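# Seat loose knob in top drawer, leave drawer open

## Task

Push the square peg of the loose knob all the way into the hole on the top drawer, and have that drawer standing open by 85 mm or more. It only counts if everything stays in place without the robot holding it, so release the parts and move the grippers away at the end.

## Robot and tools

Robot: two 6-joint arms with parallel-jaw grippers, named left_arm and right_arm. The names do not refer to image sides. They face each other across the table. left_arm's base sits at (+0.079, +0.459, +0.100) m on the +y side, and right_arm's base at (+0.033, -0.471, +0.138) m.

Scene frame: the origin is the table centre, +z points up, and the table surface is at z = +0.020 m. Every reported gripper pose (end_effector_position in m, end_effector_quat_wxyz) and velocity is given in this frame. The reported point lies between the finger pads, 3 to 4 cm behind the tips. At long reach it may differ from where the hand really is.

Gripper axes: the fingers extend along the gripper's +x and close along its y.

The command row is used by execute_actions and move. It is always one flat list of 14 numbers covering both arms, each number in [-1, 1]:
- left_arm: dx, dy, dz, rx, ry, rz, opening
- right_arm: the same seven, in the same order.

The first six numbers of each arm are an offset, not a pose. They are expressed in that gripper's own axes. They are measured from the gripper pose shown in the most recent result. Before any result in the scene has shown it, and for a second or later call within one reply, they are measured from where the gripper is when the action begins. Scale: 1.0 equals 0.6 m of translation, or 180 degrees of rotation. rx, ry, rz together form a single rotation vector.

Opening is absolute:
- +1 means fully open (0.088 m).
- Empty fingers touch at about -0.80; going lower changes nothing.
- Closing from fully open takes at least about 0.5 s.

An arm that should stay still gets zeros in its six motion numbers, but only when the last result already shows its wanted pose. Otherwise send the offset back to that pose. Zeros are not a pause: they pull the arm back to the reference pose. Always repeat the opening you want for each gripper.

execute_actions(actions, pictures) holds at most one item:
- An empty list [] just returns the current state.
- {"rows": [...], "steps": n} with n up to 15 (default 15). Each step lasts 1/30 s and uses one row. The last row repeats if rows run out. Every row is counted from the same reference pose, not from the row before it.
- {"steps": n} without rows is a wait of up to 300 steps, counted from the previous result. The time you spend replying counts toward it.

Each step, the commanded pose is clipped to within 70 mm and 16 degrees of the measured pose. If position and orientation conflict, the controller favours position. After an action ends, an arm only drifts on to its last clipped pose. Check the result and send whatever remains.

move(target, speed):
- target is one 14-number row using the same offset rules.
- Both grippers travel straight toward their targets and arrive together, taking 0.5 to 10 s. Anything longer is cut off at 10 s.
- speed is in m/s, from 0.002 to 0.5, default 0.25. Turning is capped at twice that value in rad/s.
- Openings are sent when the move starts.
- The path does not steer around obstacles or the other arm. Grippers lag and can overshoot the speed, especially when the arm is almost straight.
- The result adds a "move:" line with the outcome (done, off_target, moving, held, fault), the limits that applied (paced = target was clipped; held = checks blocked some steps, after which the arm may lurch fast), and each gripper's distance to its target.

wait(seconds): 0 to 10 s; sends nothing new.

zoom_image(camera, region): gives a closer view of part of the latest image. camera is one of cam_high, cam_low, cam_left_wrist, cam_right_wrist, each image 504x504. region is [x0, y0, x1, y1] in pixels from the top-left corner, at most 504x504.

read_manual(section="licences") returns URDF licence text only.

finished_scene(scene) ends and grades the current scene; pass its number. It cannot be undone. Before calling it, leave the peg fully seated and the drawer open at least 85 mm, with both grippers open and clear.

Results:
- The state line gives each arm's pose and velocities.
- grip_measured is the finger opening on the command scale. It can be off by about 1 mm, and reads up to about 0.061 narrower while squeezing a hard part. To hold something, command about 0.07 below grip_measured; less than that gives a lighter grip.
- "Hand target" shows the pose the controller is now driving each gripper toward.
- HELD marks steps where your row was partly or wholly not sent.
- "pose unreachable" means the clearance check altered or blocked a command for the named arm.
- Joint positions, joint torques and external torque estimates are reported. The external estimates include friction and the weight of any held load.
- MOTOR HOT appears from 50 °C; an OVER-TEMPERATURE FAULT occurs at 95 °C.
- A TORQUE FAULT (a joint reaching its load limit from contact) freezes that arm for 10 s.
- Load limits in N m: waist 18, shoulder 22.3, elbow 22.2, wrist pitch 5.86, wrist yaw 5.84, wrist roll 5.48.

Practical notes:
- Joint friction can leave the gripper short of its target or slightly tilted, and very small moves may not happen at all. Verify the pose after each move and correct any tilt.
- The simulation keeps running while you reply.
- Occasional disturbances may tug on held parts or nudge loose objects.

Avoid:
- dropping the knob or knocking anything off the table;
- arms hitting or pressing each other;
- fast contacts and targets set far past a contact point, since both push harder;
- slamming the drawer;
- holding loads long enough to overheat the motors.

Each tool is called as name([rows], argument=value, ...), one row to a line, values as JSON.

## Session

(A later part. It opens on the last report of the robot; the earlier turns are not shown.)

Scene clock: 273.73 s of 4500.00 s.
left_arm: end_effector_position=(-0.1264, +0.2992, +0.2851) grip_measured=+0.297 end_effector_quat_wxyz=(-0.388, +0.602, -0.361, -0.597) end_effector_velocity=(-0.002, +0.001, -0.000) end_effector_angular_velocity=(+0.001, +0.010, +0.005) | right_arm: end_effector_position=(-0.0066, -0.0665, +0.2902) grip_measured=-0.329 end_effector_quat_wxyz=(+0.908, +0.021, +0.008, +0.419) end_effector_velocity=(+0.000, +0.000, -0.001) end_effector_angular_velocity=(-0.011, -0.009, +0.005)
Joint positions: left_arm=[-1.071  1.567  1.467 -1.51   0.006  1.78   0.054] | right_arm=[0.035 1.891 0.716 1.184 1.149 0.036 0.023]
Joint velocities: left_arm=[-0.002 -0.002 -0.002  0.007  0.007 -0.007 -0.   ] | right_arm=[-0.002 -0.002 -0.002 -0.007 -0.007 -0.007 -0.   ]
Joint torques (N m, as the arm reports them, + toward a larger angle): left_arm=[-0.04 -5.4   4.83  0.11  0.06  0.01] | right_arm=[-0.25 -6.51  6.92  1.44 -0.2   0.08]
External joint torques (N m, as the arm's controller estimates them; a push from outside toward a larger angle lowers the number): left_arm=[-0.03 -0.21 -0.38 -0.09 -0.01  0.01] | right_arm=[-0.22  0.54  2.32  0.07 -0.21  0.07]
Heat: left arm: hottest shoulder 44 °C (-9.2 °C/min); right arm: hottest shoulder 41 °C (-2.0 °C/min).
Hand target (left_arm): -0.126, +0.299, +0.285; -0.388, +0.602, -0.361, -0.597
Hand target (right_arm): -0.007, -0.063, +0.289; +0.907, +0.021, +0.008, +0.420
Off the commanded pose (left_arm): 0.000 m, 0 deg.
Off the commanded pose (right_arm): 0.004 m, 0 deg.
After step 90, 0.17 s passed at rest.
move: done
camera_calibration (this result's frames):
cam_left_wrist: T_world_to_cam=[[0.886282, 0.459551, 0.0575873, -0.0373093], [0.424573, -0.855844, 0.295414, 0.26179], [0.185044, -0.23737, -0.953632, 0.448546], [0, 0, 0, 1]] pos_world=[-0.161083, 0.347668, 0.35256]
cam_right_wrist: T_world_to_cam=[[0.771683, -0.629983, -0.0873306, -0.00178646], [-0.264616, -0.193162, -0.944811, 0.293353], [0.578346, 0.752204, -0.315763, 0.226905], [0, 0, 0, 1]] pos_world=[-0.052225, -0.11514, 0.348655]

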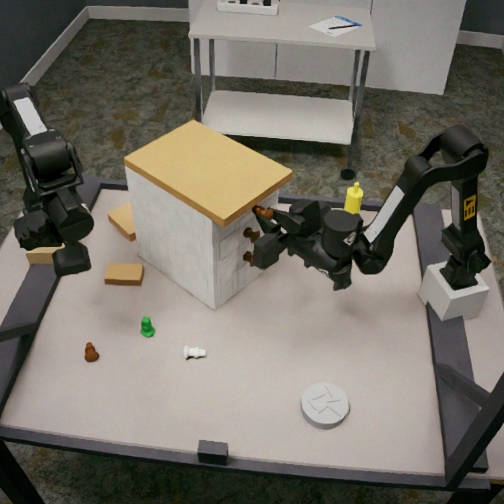

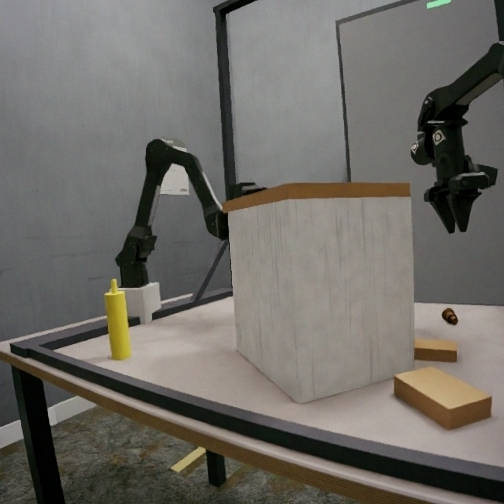

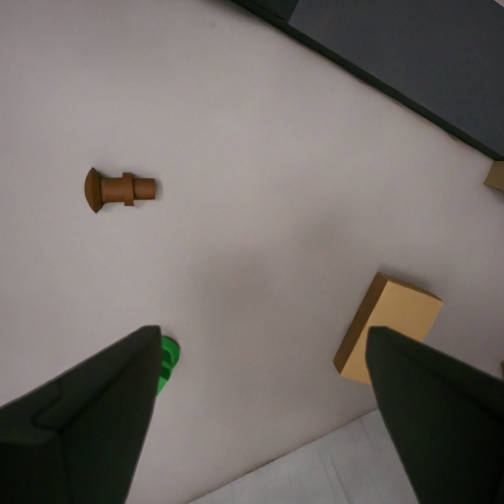

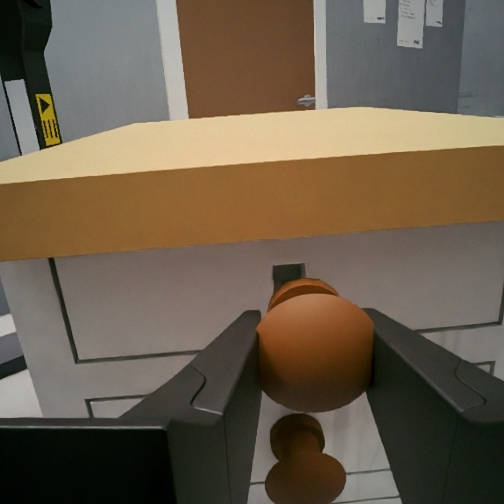

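move(target=[0,0,0,0,0,0,0.3, 0.008,0.006,-0.001,0,0,0,-0.41], speed=0.02)

zoom_image(camera="cam_right_wrist", region=[240,220,380,340])

Scene clock: 280.30 s of 4500.00 s.
left_arm: end_effector_position=(-0.1264, +0.2992, +0.2851) grip_measured=+0.297 end_effector_quat_wxyz=(-0.388, +0.602, -0.361, -0.597) end_effector_velocity=(+0.003, -0.001, +0.000) end_effector_angular_velocity=(-0.013, -0.020, +0.019) | right_arm: end_effector_position=(-0.0058, -0.0639, +0.2905) grip_measured=-0.329 end_effector_quat_wxyz=(+0.908, +0.021, +0.008, +0.418) end_effector_velocity=(-0.000, +0.001, -0.001) end_effector_angular_velocity=(-0.002, +0.002, +0.005)
Joint positions: left_arm=[-1.071  1.567  1.467 -1.51   0.006  1.78   0.054] | right_arm=[0.03  1.896 0.726 1.179 1.147 0.036 0.023]
Joint velocities: left_arm=[-0.002 -0.002 -0.002 -0.007 -0.022 -0.022 -0.   ] | right_arm=[-0.002  0.002  0.002 -0.007 -0.007  0.007 -0.   ]
Joint torques (N m, as the arm reports them, + toward a larger angle): left_arm=[-0.07 -5.47  4.75  0.11  0.01  0.05] | right_arm=[-0.12 -6.57  6.82  1.41 -0.12  0.01]
External joint torques (N m, as the arm's controller estimates them; a push from outside toward a larger angle lowers the number): left_arm=[-0.08 -0.28 -0.45 -0.07 -0.05  0.05] | right_arm=[-0.15  0.57  2.13  0.03 -0.11  0.  ]
Heat: left arm: hottest shoulder 43 °C (-10.1 °C/min); right arm: hottest shoulder 40 °C (-4.0 °C/min).
Hand target (left_arm): -0.126, +0.299, +0.285; -0.388, +0.602, -0.361, -0.597
Hand target (right_arm): -0.006, -0.061, +0.290; +0.908, +0.021, +0.008, +0.419
Off the commanded pose (left_arm): 0.000 m, 0 deg.
Off the commanded pose (right_arm): 0.004 m, 0 deg.
After step 90, 2.87 s passed at rest.
move: done
camera_calibration (this result's frames):
cam_left_wrist: T_world_to_cam=[[0.886282, 0.459551, 0.0575873, -0.0373093], [0.424573, -0.855844, 0.295414, 0.26179], [0.185044, -0.23737, -0.953632, 0.448546], [0, 0, 0, 1]] pos_world=[-0.161083, 0.347668, 0.35256]
cam_right_wrist: T_world_to_cam=[[0.769986, -0.63201, -0.087663, -0.000833152], [-0.265262, -0.192118, -0.944842, 0.294486], [0.580308, 0.750769, -0.315577, 0.224435], [0, 0, 0, 1]] pos_world=[-0.051484, -0.112449, 0.348996]

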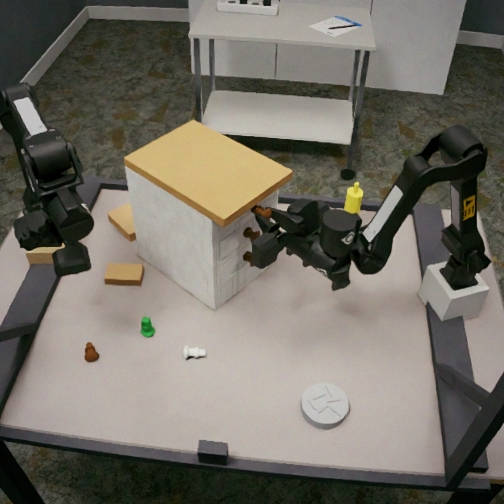

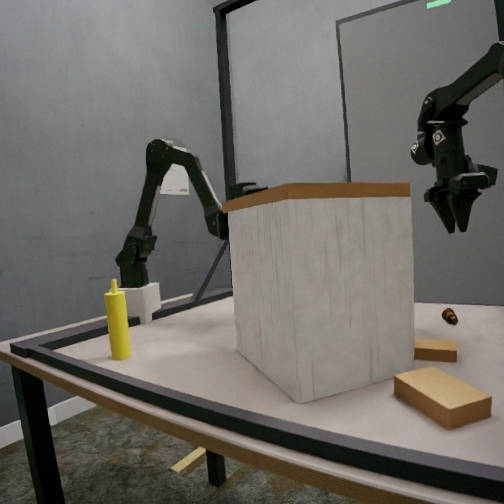

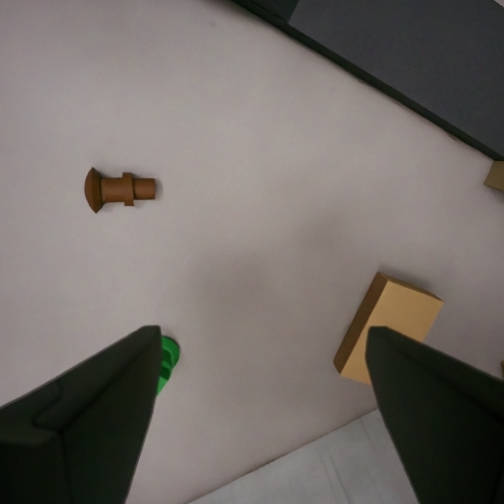

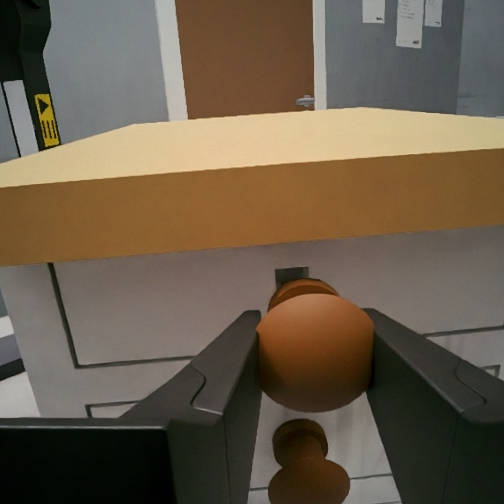

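Region (240, 220, 380, 340) of cam_right_wrist's 504x504 image, scaled by 3.600, with more detail than that image has; it fills the top 432 rows of this view, and the rest is white.

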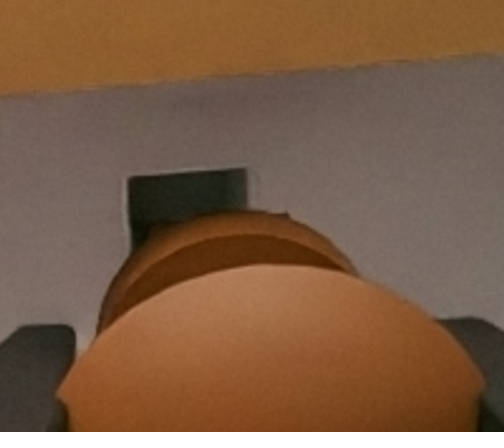

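move(target=[0,0,0,0,0,0,0.3, 0.005,0.005,-0.004,0,0.002,0,-0.41], speed=0.02)

zoom_image(camera="cam_right_wrist", region=[240,220,380,340])

Scene clock: 284.63 s of 4500.00 s.
left_arm: end_effector_position=(-0.1264, +0.2992, +0.2851) grip_measured=+0.297 end_effector_quat_wxyz=(-0.388, +0.602, -0.361, -0.597) end_effector_velocity=(-0.002, +0.001, +0.001) end_effector_angular_velocity=(-0.002, +0.014, +0.005) | right_arm: end_effector_position=(-0.0060, -0.0628, +0.2894) grip_measured=-0.329 end_effector_quat_wxyz=(+0.908, +0.019, +0.009, +0.417) end_effector_velocity=(+0.004, +0.000, -0.003) end_effector_angular_velocity=(-0.025, -0.015, -0.015)
Joint positions: left_arm=[-1.071  1.567  1.467 -1.51   0.006  1.78   0.054] | right_arm=[0.029 1.897 0.732 1.162 1.146 0.045 0.023]
Joint velocities: left_arm=[-0.002 -0.007 -0.002  0.007  0.007 -0.007  0.   ] | right_arm=[-0.007  0.002  0.002 -0.022  0.007 -0.007 -0.   ]
Joint torques (N m, as the arm reports them, + toward a larger angle): left_arm=[-0.13 -5.47  4.75  0.08  0.06 -0.01] | right_arm=[-0.26 -6.6   7.06  1.42 -0.13  0.16]
External joint torques (N m, as the arm's controller estimates them; a push from outside toward a larger angle lowers the number): left_arm=[-0.11 -0.25 -0.49 -0.13 -0.01 -0.01] | right_arm=[-0.25  0.57  2.34  0.04 -0.14  0.16]
Heat: left arm: hottest shoulder 43 °C (-10.0 °C/min); right arm: hottest shoulder 40 °C (-4.0 °C/min).
Hand target (left_arm): -0.126, +0.299, +0.285; -0.388, +0.602, -0.361, -0.597
Hand target (right_arm): -0.006, -0.060, +0.288; +0.908, +0.020, +0.010, +0.418
Off the commanded pose (left_arm): 0.000 m, 0 deg.
Off the commanded pose (right_arm): 0.003 m, 0 deg.
After step 90, 0.63 s passed at rest.
move: done
camera_calibration (this result's frames):
cam_left_wrist: T_world_to_cam=[[0.886282, 0.459551, 0.0575873, -0.0373093], [0.424573, -0.855844, 0.295414, 0.26179], [0.185044, -0.23737, -0.953632, 0.448546], [0, 0, 0, 1]] pos_world=[-0.161083, 0.347668, 0.35256]
cam_right_wrist: T_world_to_cam=[[0.769651, -0.632816, -0.0847431, -0.000971702], [-0.266435, -0.197718, -0.943356, 0.292771], [0.580215, 0.748633, -0.320778, 0.224745], [0, 0, 0, 1]] pos_world=[-0.0516482, -0.11098, 0.348198]

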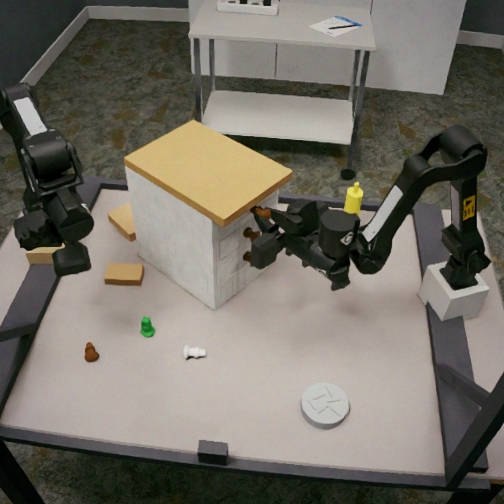

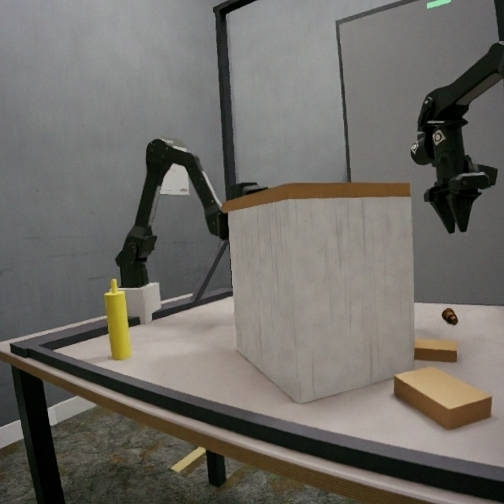

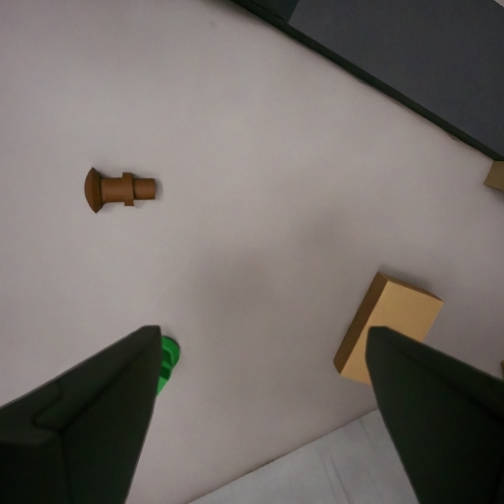

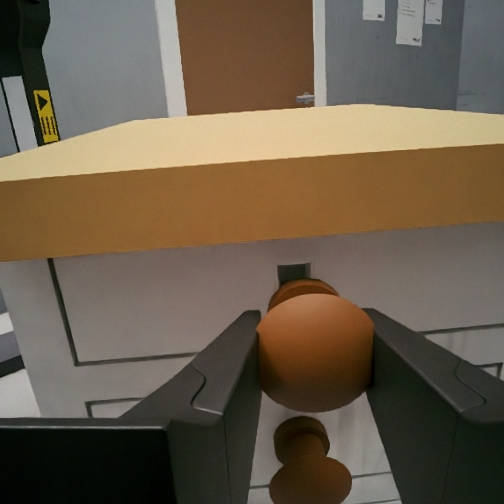

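Region (240, 220, 380, 340) of cam_right_wrist's 504x504 image, scaled by 3.600, with more detail than that image has; it fills the top 432 rows of this view, and the rest is white.

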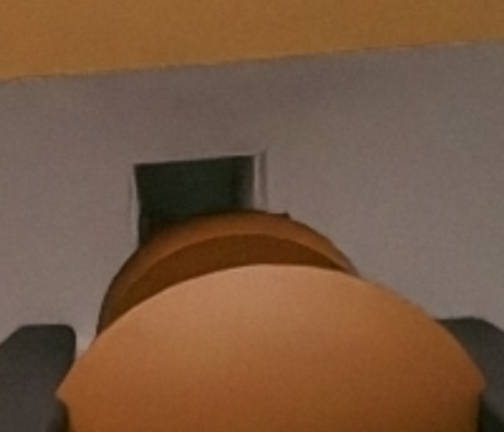

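move(target=[0,0,0,0,0,0,0.3, 0.005,0.004,0.003,0,-0.001,0,-0.41], speed=0.02)

zoom_image(camera="cam_right_wrist", region=[240,220,380,340])

Scene clock: 291.00 s of 4500.00 s.
left_arm: end_effector_position=(-0.1264, +0.2992, +0.2851) grip_measured=+0.297 end_effector_quat_wxyz=(-0.388, +0.602, -0.361, -0.597) end_effector_velocity=(+0.007, +0.005, +0.000) end_effector_angular_velocity=(+0.016, -0.034, +0.019) | right_arm: end_effector_position=(-0.0055, -0.0621, +0.2902) grip_measured=-0.329 end_effector_quat_wxyz=(+0.909, +0.019, +0.009, +0.417) end_effector_velocity=(-0.000, +0.001, +0.001) end_effector_angular_velocity=(+0.011, +0.009, +0.005)
Joint positions: left_arm=[-1.071  1.567  1.467 -1.51   0.006  1.78   0.054] | right_arm=[0.027 1.897 0.736 1.161 1.146 0.043 0.023]
Joint velocities: left_arm=[-0.002 -0.002 -0.002 -0.037 -0.007 -0.022  0.   ] | right_arm=[-0.002  0.002  0.002  0.007 -0.007  0.007  0.   ]
Joint torques (N m, as the arm reports them, + toward a larger angle): left_arm=[-0.05 -5.46  4.73  0.11  0.07  0.03] | right_arm=[-0.19 -7.3   7.14  1.53 -0.15 -0.16]
External joint torques (N m, as the arm's controller estimates them; a push from outside toward a larger angle lowers the number): left_arm=[-0.05 -0.26 -0.46 -0.06  0.01  0.02] | right_arm=[-0.19 -0.11  2.4   0.15 -0.15 -0.17]
Heat: left arm: hottest shoulder 43 °C (-8.1 °C/min); right arm: hottest shoulder 40 °C (-3.0 °C/min).
Hand target (left_arm): -0.126, +0.299, +0.285; -0.388, +0.602, -0.361, -0.597
Hand target (right_arm): -0.006, -0.059, +0.291; +0.909, +0.020, +0.008, +0.417
Off the commanded pose (left_arm): 0.000 m, 0 deg.
Off the commanded pose (right_arm): 0.003 m, 0 deg.
After step 90, 2.67 s passed at rest.
move: done
camera_calibration (this result's frames):
cam_left_wrist: T_world_to_cam=[[0.886282, 0.459551, 0.0575873, -0.0373093], [0.424573, -0.855844, 0.295414, 0.26179], [0.185044, -0.23737, -0.953632, 0.448546], [0, 0, 0, 1]] pos_world=[-0.161083, 0.347668, 0.35256]
cam_right_wrist: T_world_to_cam=[[0.768496, -0.634202, -0.0848636, -0.000803542], [-0.266237, -0.196335, -0.943701, 0.294021], [0.581835, 0.747824, -0.31973, 0.223819], [0, 0, 0, 1]] pos_world=[-0.0513292, -0.11016, 0.348962]

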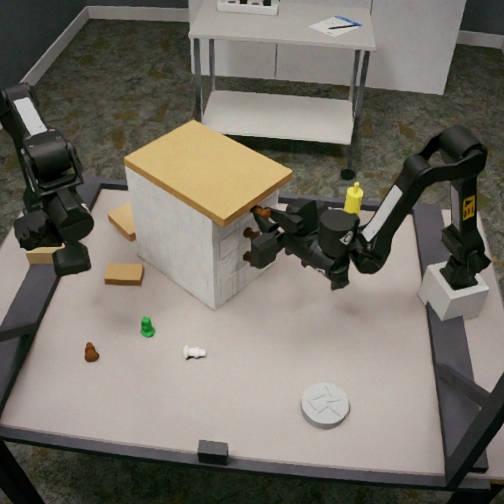

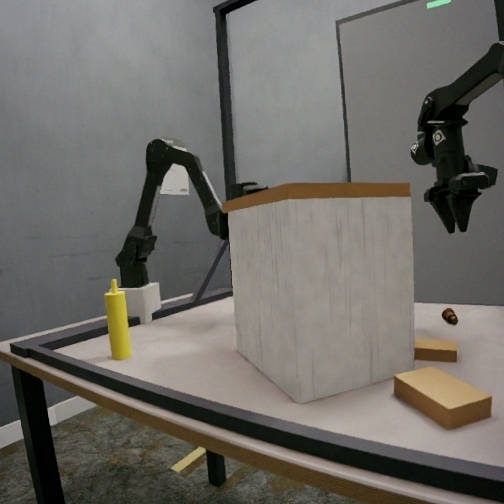

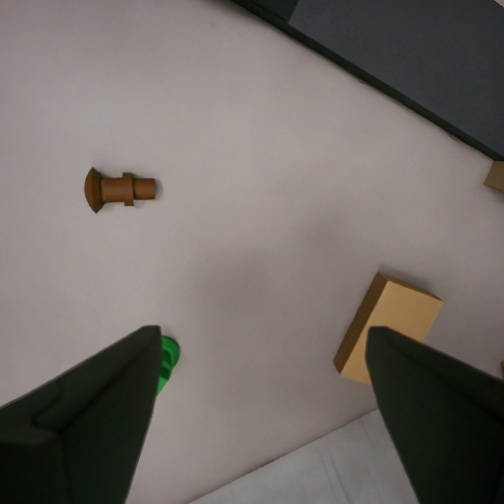

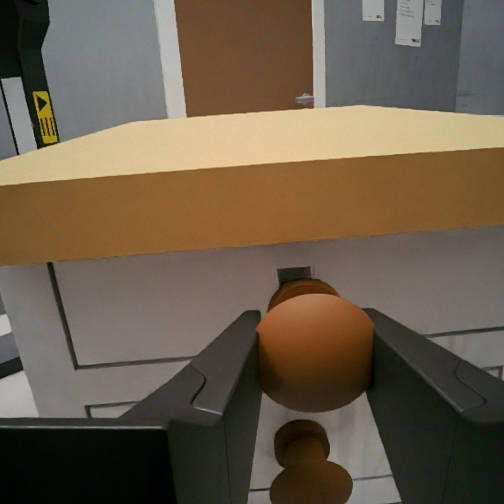

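Region (240, 220, 380, 340) of cam_right_wrist's 504x504 image, scaled by 3.600, with more detail than that image has; it fills the top 432 rows of this view, and the rest is white.

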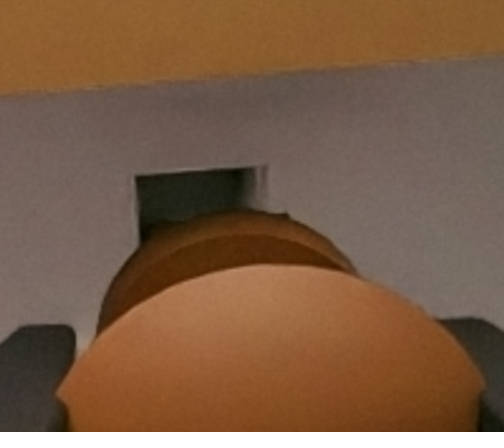

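move(target=[0,0,0,0,0,0,0.3, 0.012,0.004,-0.002,0,0,0,-0.41], speed=0.015)

zoom_image(camera="cam_right_wrist", region=[240,220,380,340])

zoom_image(camera="cam_high", region=[220,190,320,270])

Scene clock: 294.97 s of 4500.00 s.
left_arm: end_effector_position=(-0.1264, +0.2992, +0.2851) grip_measured=+0.297 end_effector_quat_wxyz=(-0.388, +0.602, -0.361, -0.597) end_effector_velocity=(+0.001, +0.003, +0.000) end_effector_angular_velocity=(+0.010, -0.001, +0.005) | right_arm: end_effector_position=(-0.0024, -0.0585, +0.2901) grip_measured=-0.329 end_effector_quat_wxyz=(+0.909, +0.019, +0.009, +0.415) end_effector_velocity=(+0.002, +0.002, +0.000) end_effector_angular_velocity=(-0.017, -0.018, +0.000)
Joint positions: left_arm=[-1.071  1.567  1.467 -1.51   0.006  1.78   0.054] | right_arm=[0.014 1.905 0.745 1.16  1.136 0.043 0.023]
Joint velocities: left_arm=[-0.002 -0.002 -0.002 -0.007  0.007 -0.007  0.   ] | right_arm=[-0.007  0.002  0.007 -0.007 -0.007 -0.022 -0.   ]
Joint torques (N m, as the arm reports them, + toward a larger angle): left_arm=[-0.12 -5.53  4.82  0.11  0.04  0.03] | right_arm=[-0.31 -6.69  7.02  1.43 -0.21  0.01]
External joint torques (N m, as the arm's controller estimates them; a push from outside toward a larger angle lowers the number): left_arm=[-0.15 -0.32 -0.41 -0.09 -0.02  0.03] | right_arm=[-0.33  0.54  2.3   0.06 -0.21  0.01]
Heat: left arm: hottest shoulder 42 °C (-8.1 °C/min); right arm: hottest shoulder 40 °C (-3.0 °C/min).
Hand target (left_arm): -0.126, +0.299, +0.285; -0.388, +0.602, -0.361, -0.597
Hand target (right_arm): -0.003, -0.055, +0.289; +0.909, +0.019, +0.009, +0.417
Off the commanded pose (left_arm): 0.000 m, 0 deg.
Off the commanded pose (right_arm): 0.004 m, 0 deg.
After step 90, 0.23 s passed at rest.
move: done
camera_calibration (this result's frames):
cam_left_wrist: T_world_to_cam=[[0.886282, 0.459551, 0.0575873, -0.0373093], [0.424573, -0.855844, 0.295414, 0.26179], [0.185044, -0.23737, -0.953632, 0.448546], [0, 0, 0, 1]] pos_world=[-0.161083, 0.347668, 0.35256]
cam_right_wrist: T_world_to_cam=[[0.767015, -0.635901, -0.0855495, -0.000873116], [-0.266987, -0.195071, -0.94375, 0.295494], [0.583443, 0.746711, -0.3194, 0.219076], [0, 0, 0, 1]] pos_world=[-0.0482558, -0.1065, 0.348771]

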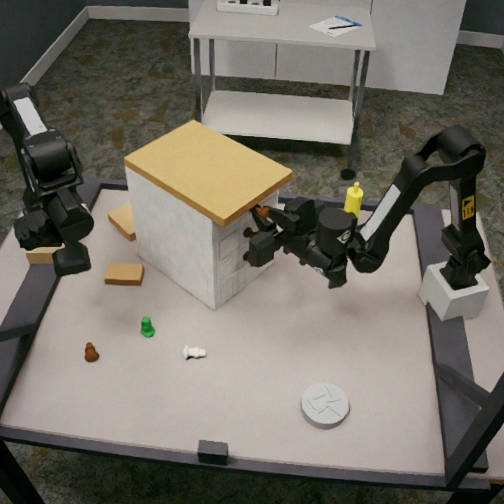

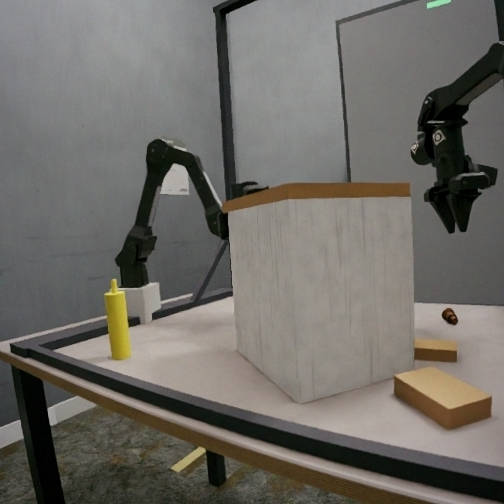

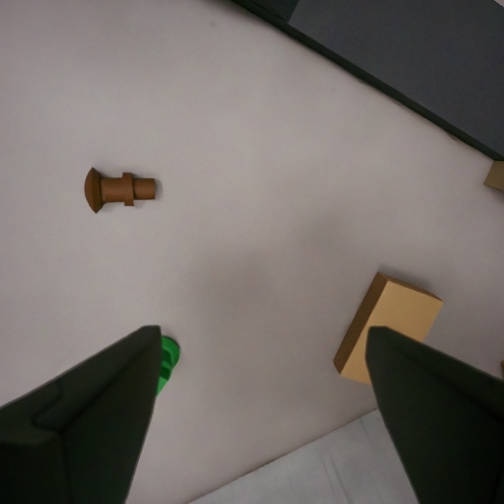

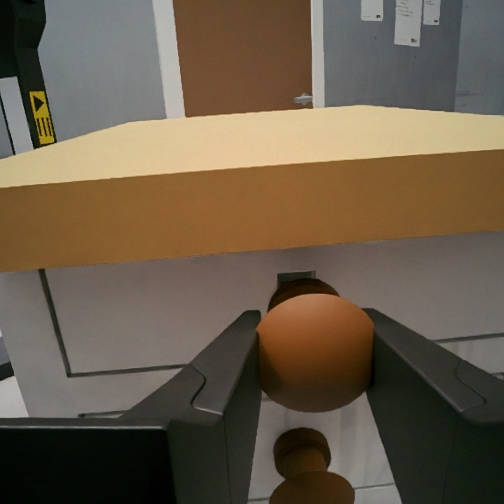

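Region (240, 220, 380, 340) of cam_right_wrist's 504x504 image, scaled by 3.600, with more detail than that image has; it fills the top 432 rows of this view, and the rest is white.

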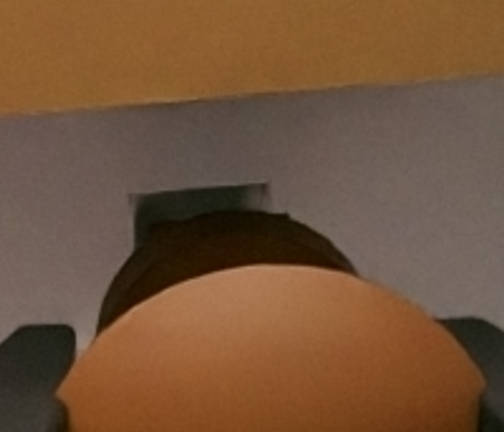

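Region (220, 190, 320, 270) of cam_high's 504x504 image, scaled by 5.040, with more detail than that image has; it fills the top 403 rows of this view, and the rest is white.

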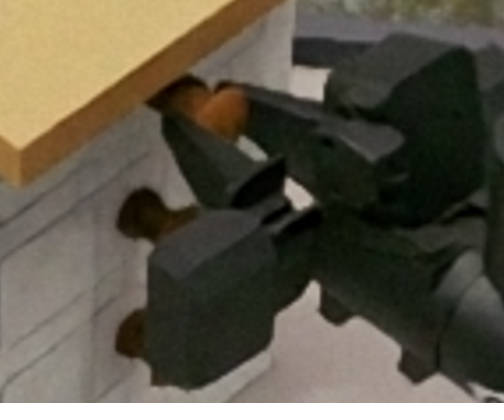

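move(target=[0,0,0,0,0,0,0.3, 0.002,0.007,0,0,0,0,-0.41], speed=0.015)

zoom_image(camera="cam_right_wrist", region=[240,220,380,340])

Scene clock: 298.90 s of 4500.00 s.
left_arm: end_effector_position=(-0.1264, +0.2992, +0.2851) grip_measured=+0.297 end_effector_quat_wxyz=(-0.388, +0.602, -0.361, -0.597) end_effector_velocity=(+0.005, +0.003, +0.000) end_effector_angular_velocity=(+0.008, -0.022, +0.005) | right_arm: end_effector_position=(-0.0028, -0.0571, +0.2912) grip_measured=-0.329 end_effector_quat_wxyz=(+0.909, +0.020, +0.009, +0.415) end_effector_velocity=(-0.000, +0.001, +0.001) end_effector_angular_velocity=(+0.002, -0.003, +0.005)
Joint positions: left_arm=[-1.071  1.567  1.467 -1.51   0.006  1.78   0.054] | right_arm=[0.014 1.905 0.752 1.155 1.135 0.043 0.023]
Joint velocities: left_arm=[-0.002 -0.002 -0.002 -0.022 -0.007 -0.007  0.   ] | right_arm=[-0.002  0.002  0.002  0.007 -0.007 -0.007 -0.   ]
Joint torques (N m, as the arm reports them, + toward a larger angle): left_arm=[ 0.02 -5.42  4.63  0.15  0.04  0.03] | right_arm=[ 0.22 -6.71  7.18  1.48  0.08  0.  ]
External joint torques (N m, as the arm's controller estimates them; a push from outside toward a larger angle lowers the number): left_arm=[ 0.02 -0.22 -0.57 -0.03 -0.02  0.02] | right_arm=[ 0.25  0.54  2.43  0.1   0.08 -0.01]
Heat: left arm: hottest shoulder 42 °C (-7.1 °C/min); right arm: hottest shoulder 40 °C (-2.0 °C/min).
Hand target (left_arm): -0.126, +0.299, +0.285; -0.388, +0.602, -0.361, -0.597
Hand target (right_arm): -0.005, -0.055, +0.290; +0.909, +0.020, +0.009, +0.415
Off the commanded pose (left_arm): 0.000 m, 0 deg.
Off the commanded pose (right_arm): 0.003 m, 0 deg.
After step 90, 0.23 s passed at rest.
move: done
camera_calibration (this result's frames):
cam_left_wrist: T_world_to_cam=[[0.886282, 0.459551, 0.0575873, -0.0373093], [0.424573, -0.855844, 0.295414, 0.26179], [0.185044, -0.23737, -0.953632, 0.448546], [0, 0, 0, 1]] pos_world=[-0.161083, 0.347668, 0.35256]
cam_right_wrist: T_world_to_cam=[[0.766961, -0.635781, -0.0869137, 0.000820656], [-0.267577, -0.193757, -0.943854, 0.296832], [0.583244, 0.747155, -0.318724, 0.218555], [0, 0, 0, 1]] pos_world=[-0.0486751, -0.10526, 0.349896]

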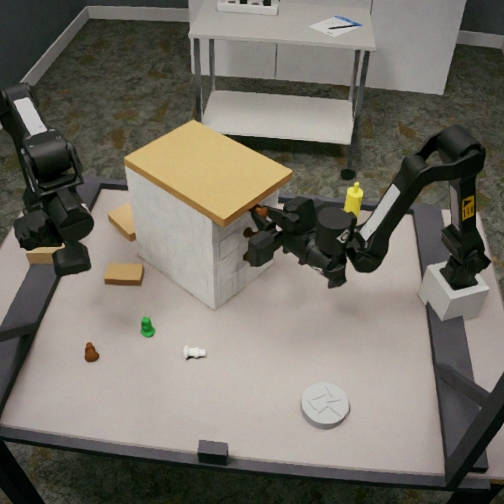

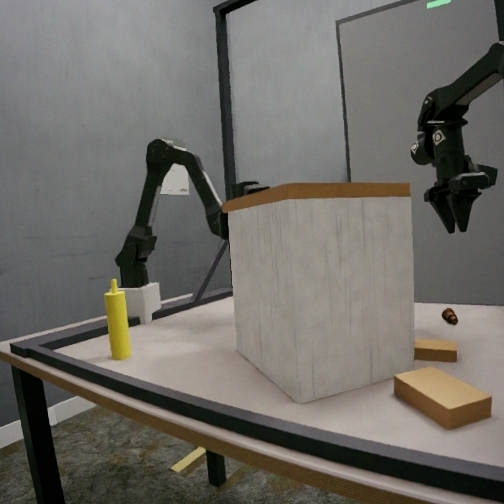

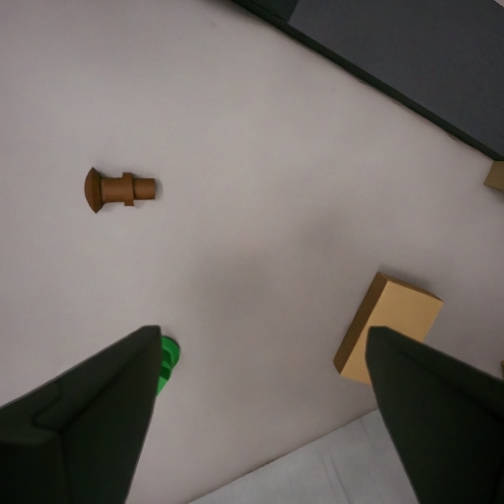

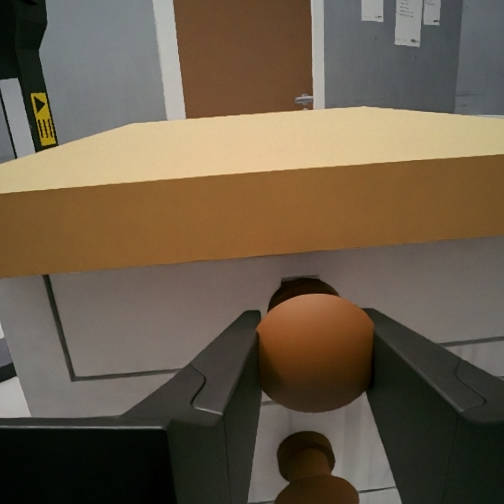

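Region (240, 220, 380, 340) of cam_right_wrist's 504x504 image, scaled by 3.600, with more detail than that image has; it fills the top 432 rows of this view, and the rest is white.

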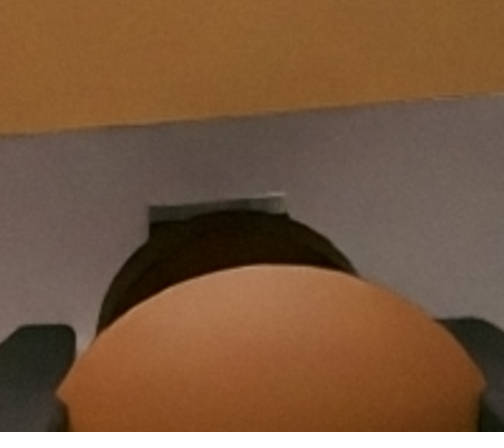

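move(target=[0,0,0,0,0,0,0.3, 0,0,-0.003,0,0.0015,0,-0.41], speed=0.015)

zoom_image(camera="cam_right_wrist", region=[240,220,380,340])

Scene clock: 304.40 s of 4500.00 s.
left_arm: end_effector_position=(-0.1264, +0.2992, +0.2851) grip_measured=+0.297 end_effector_quat_wxyz=(-0.388, +0.602, -0.361, -0.597) end_effector_velocity=(+0.000, +0.003, -0.001) end_effector_angular_velocity=(+0.013, -0.006, +0.020) | right_arm: end_effector_position=(-0.0029, -0.0571, +0.2904) grip_measured=-0.329 end_effector_quat_wxyz=(+0.909, +0.019, +0.010, +0.415) end_effector_velocity=(+0.000, +0.000, -0.003) end_effector_angular_velocity=(-0.025, -0.014, +0.005)
Joint positions: left_arm=[-1.071  1.567  1.467 -1.51   0.006  1.78   0.054] | right_arm=[0.014 1.905 0.752 1.147 1.135 0.048 0.023]
Joint velocities: left_arm=[-0.002  0.002 -0.002 -0.007  0.007 -0.022 -0.   ] | right_arm=[-0.002 -0.002 -0.002 -0.022 -0.007 -0.007 -0.   ]
Joint torques (N m, as the arm reports them, + toward a larger angle): left_arm=[-0.08 -5.39  4.71  0.12  0.02 -0.01] | right_arm=[ 0.02 -7.91  5.72  1.46  0.01  0.14]
External joint torques (N m, as the arm's controller estimates them; a push from outside toward a larger angle lowers the number): left_arm=[-0.07 -0.26 -0.48 -0.08 -0.04 -0.01] | right_arm=[ 0.   -0.66  0.98  0.08  0.    0.13]
Heat: left arm: hottest shoulder 42 °C (-6.0 °C/min); right arm: hottest shoulder 40 °C (-2.0 °C/min).
Hand target (left_arm): -0.126, +0.299, +0.285; -0.388, +0.602, -0.361, -0.597
Hand target (right_arm): -0.003, -0.057, +0.289; +0.909, +0.019, +0.011, +0.416
Off the commanded pose (left_arm): 0.000 m, 0 deg.
Off the commanded pose (right_arm): 0.001 m, 0 deg.
After step 90, 1.80 s passed at rest.
move: done
camera_calibration (this result's frames):
cam_left_wrist: T_world_to_cam=[[0.886282, 0.459551, 0.0575873, -0.0373093], [0.424573, -0.855844, 0.295414, 0.26179], [0.185044, -0.23737, -0.953632, 0.448546], [0, 0, 0, 1]] pos_world=[-0.161083, 0.347668, 0.35256]
cam_right_wrist: T_world_to_cam=[[0.766852, -0.636024, -0.0860941, 0.00056178], [-0.268736, -0.196369, -0.942985, 0.295637], [0.582854, 0.746266, -0.321508, 0.21901], [0, 0, 0, 1]] pos_world=[-0.0486336, -0.105029, 0.349243]

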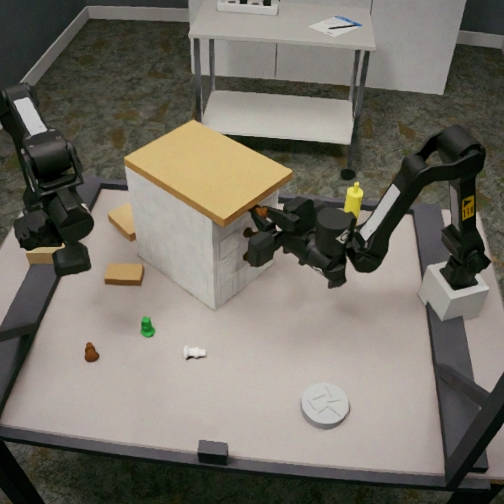

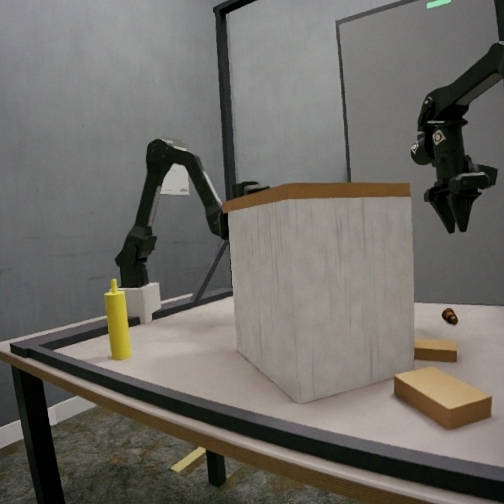

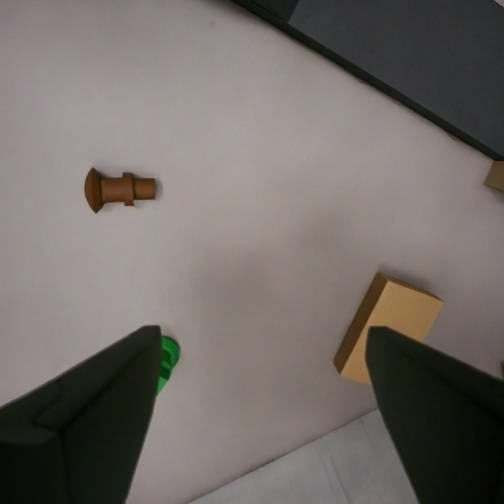

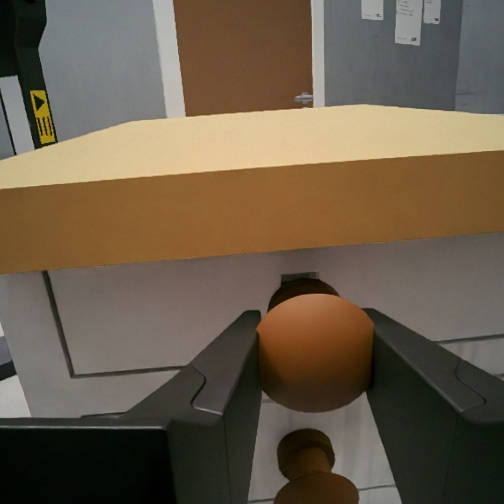

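Region (240, 220, 380, 340) of cam_right_wrist's 504x504 image, scaled by 3.600, with more detail than that image has; it fills the top 432 rows of this view, and the rest is white.

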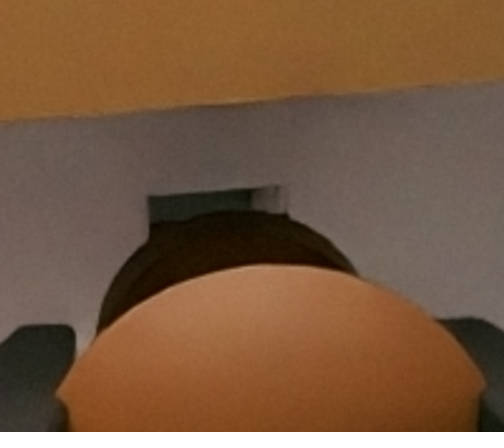

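Good. Advance.

move(target=[0,0,0,0,0,0,0.3, 0.016,0.001,-0.002,0,0,0,-0.41], speed=0.01)

zoom_image(camera="cam_right_wrist", region=[240,220,380,340])

zoom_image(camera="cam_high", region=[220,190,320,270])

Scene clock: 308.40 s of 4500.00 s.
left_arm: end_effector_position=(-0.1264, +0.2992, +0.2851) grip_measured=+0.297 end_effector_quat_wxyz=(-0.388, +0.602, -0.361, -0.597) end_effector_velocity=(+0.002, +0.001, +0.000) end_effector_angular_velocity=(-0.001, -0.010, +0.005) | right_arm: end_effector_position=(+0.0031, -0.0528, +0.2901) grip_measured=-0.329 end_effector_quat_wxyz=(+0.910, +0.020, +0.010, +0.414) end_effector_velocity=(-0.000, +0.001, -0.003) end_effector_angular_velocity=(-0.025, -0.014, +0.005)
Joint positions: left_arm=[-1.071  1.567  1.467 -1.51   0.006  1.78   0.054] | right_arm=[-0.008  1.912  0.76   1.147  1.116  0.049  0.023]
Joint velocities: left_arm=[-0.002 -0.002 -0.002 -0.007 -0.007 -0.007 -0.   ] | right_arm=[-0.002  0.002  0.002 -0.022 -0.007 -0.007 -0.   ]
Joint torques (N m, as the arm reports them, + toward a larger angle): left_arm=[ 0.1  -5.45  4.78  0.12  0.05  0.  ] | right_arm=[-0.34 -6.82  7.08  1.49 -0.14 -0.03]
External joint torques (N m, as the arm's controller estimates them; a push from outside toward a larger angle lowers the number): left_arm=[ 0.1  -0.22 -0.45 -0.07 -0.01  0.  ] | right_arm=[-0.33  0.51  2.29  0.1  -0.14 -0.04]
Heat: left arm: hottest shoulder 42 °C (-5.0 °C/min); right arm: hottest shoulder 40 °C (-1.0 °C/min).
Hand target (left_arm): -0.126, +0.299, +0.285; -0.388, +0.602, -0.361, -0.597
Hand target (right_arm): +0.003, -0.049, +0.289; +0.909, +0.019, +0.010, +0.416
Off the commanded pose (left_arm): 0.000 m, 0 deg.
Off the commanded pose (right_arm): 0.004 m, 0 deg.
move: done
camera_calibration (this result's frames):
cam_left_wrist: T_world_to_cam=[[0.886282, 0.459551, 0.0575873, -0.0373093], [0.424573, -0.855844, 0.295414, 0.26179], [0.185044, -0.23737, -0.953632, 0.448546], [0, 0, 0, 1]] pos_world=[-0.161083, 0.347668, 0.35256]
cam_right_wrist: T_world_to_cam=[[0.765335, -0.637699, -0.0871955, -0.00109247], [-0.269825, -0.194893, -0.94298, 0.297878], [0.584343, 0.745223, -0.321225, 0.212095], [0, 0, 0, 1]] pos_world=[-0.042725, -0.1007, 0.348928]

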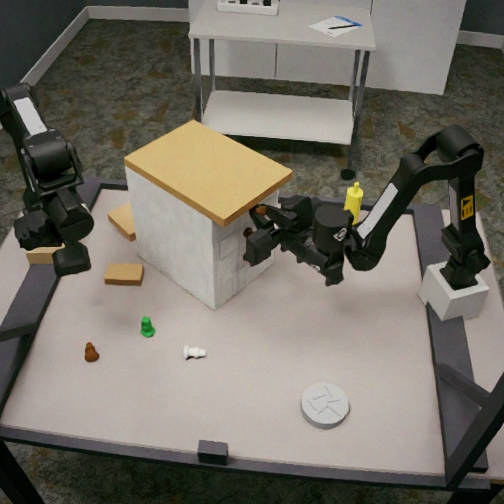

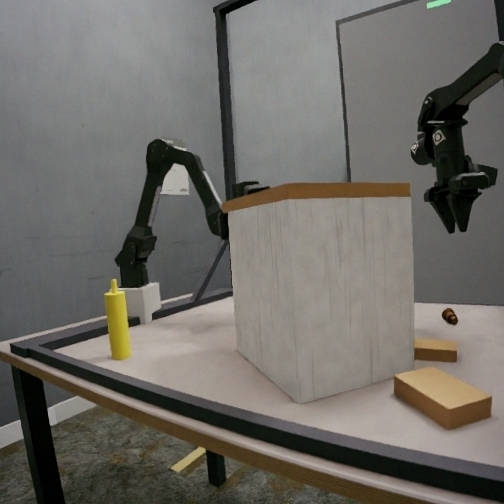

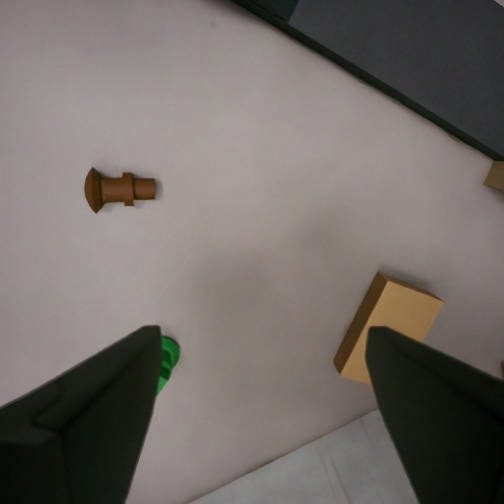

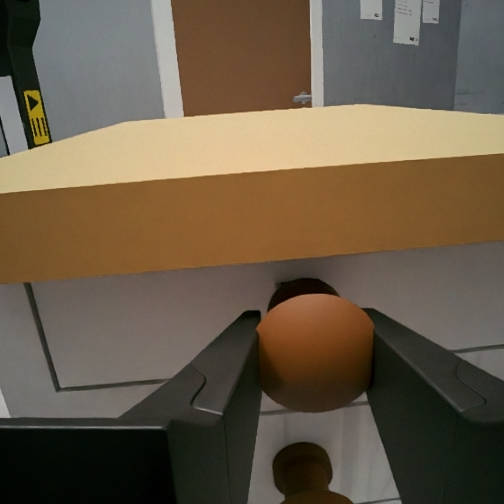

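Region (240, 220, 380, 340) of cam_right_wrist's 504x504 image, scaled by 3.600, with more detail than that image has; it fills the top 432 rows of this view, and the rest is white.

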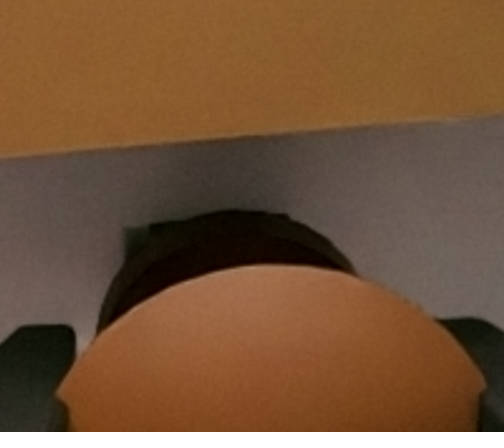

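Region (220, 190, 320, 270) of cam_high's 504x504 image, scaled by 5.040, with more detail than that image has; it fills the top 403 rows of this view, and the rest is white.

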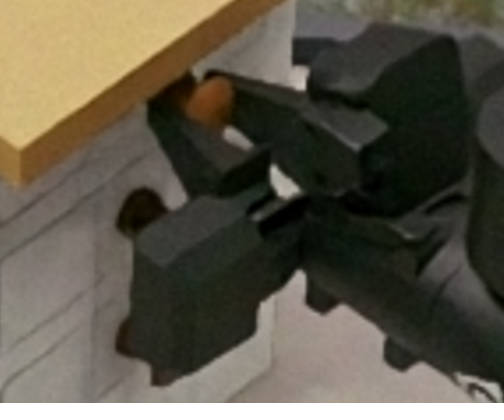

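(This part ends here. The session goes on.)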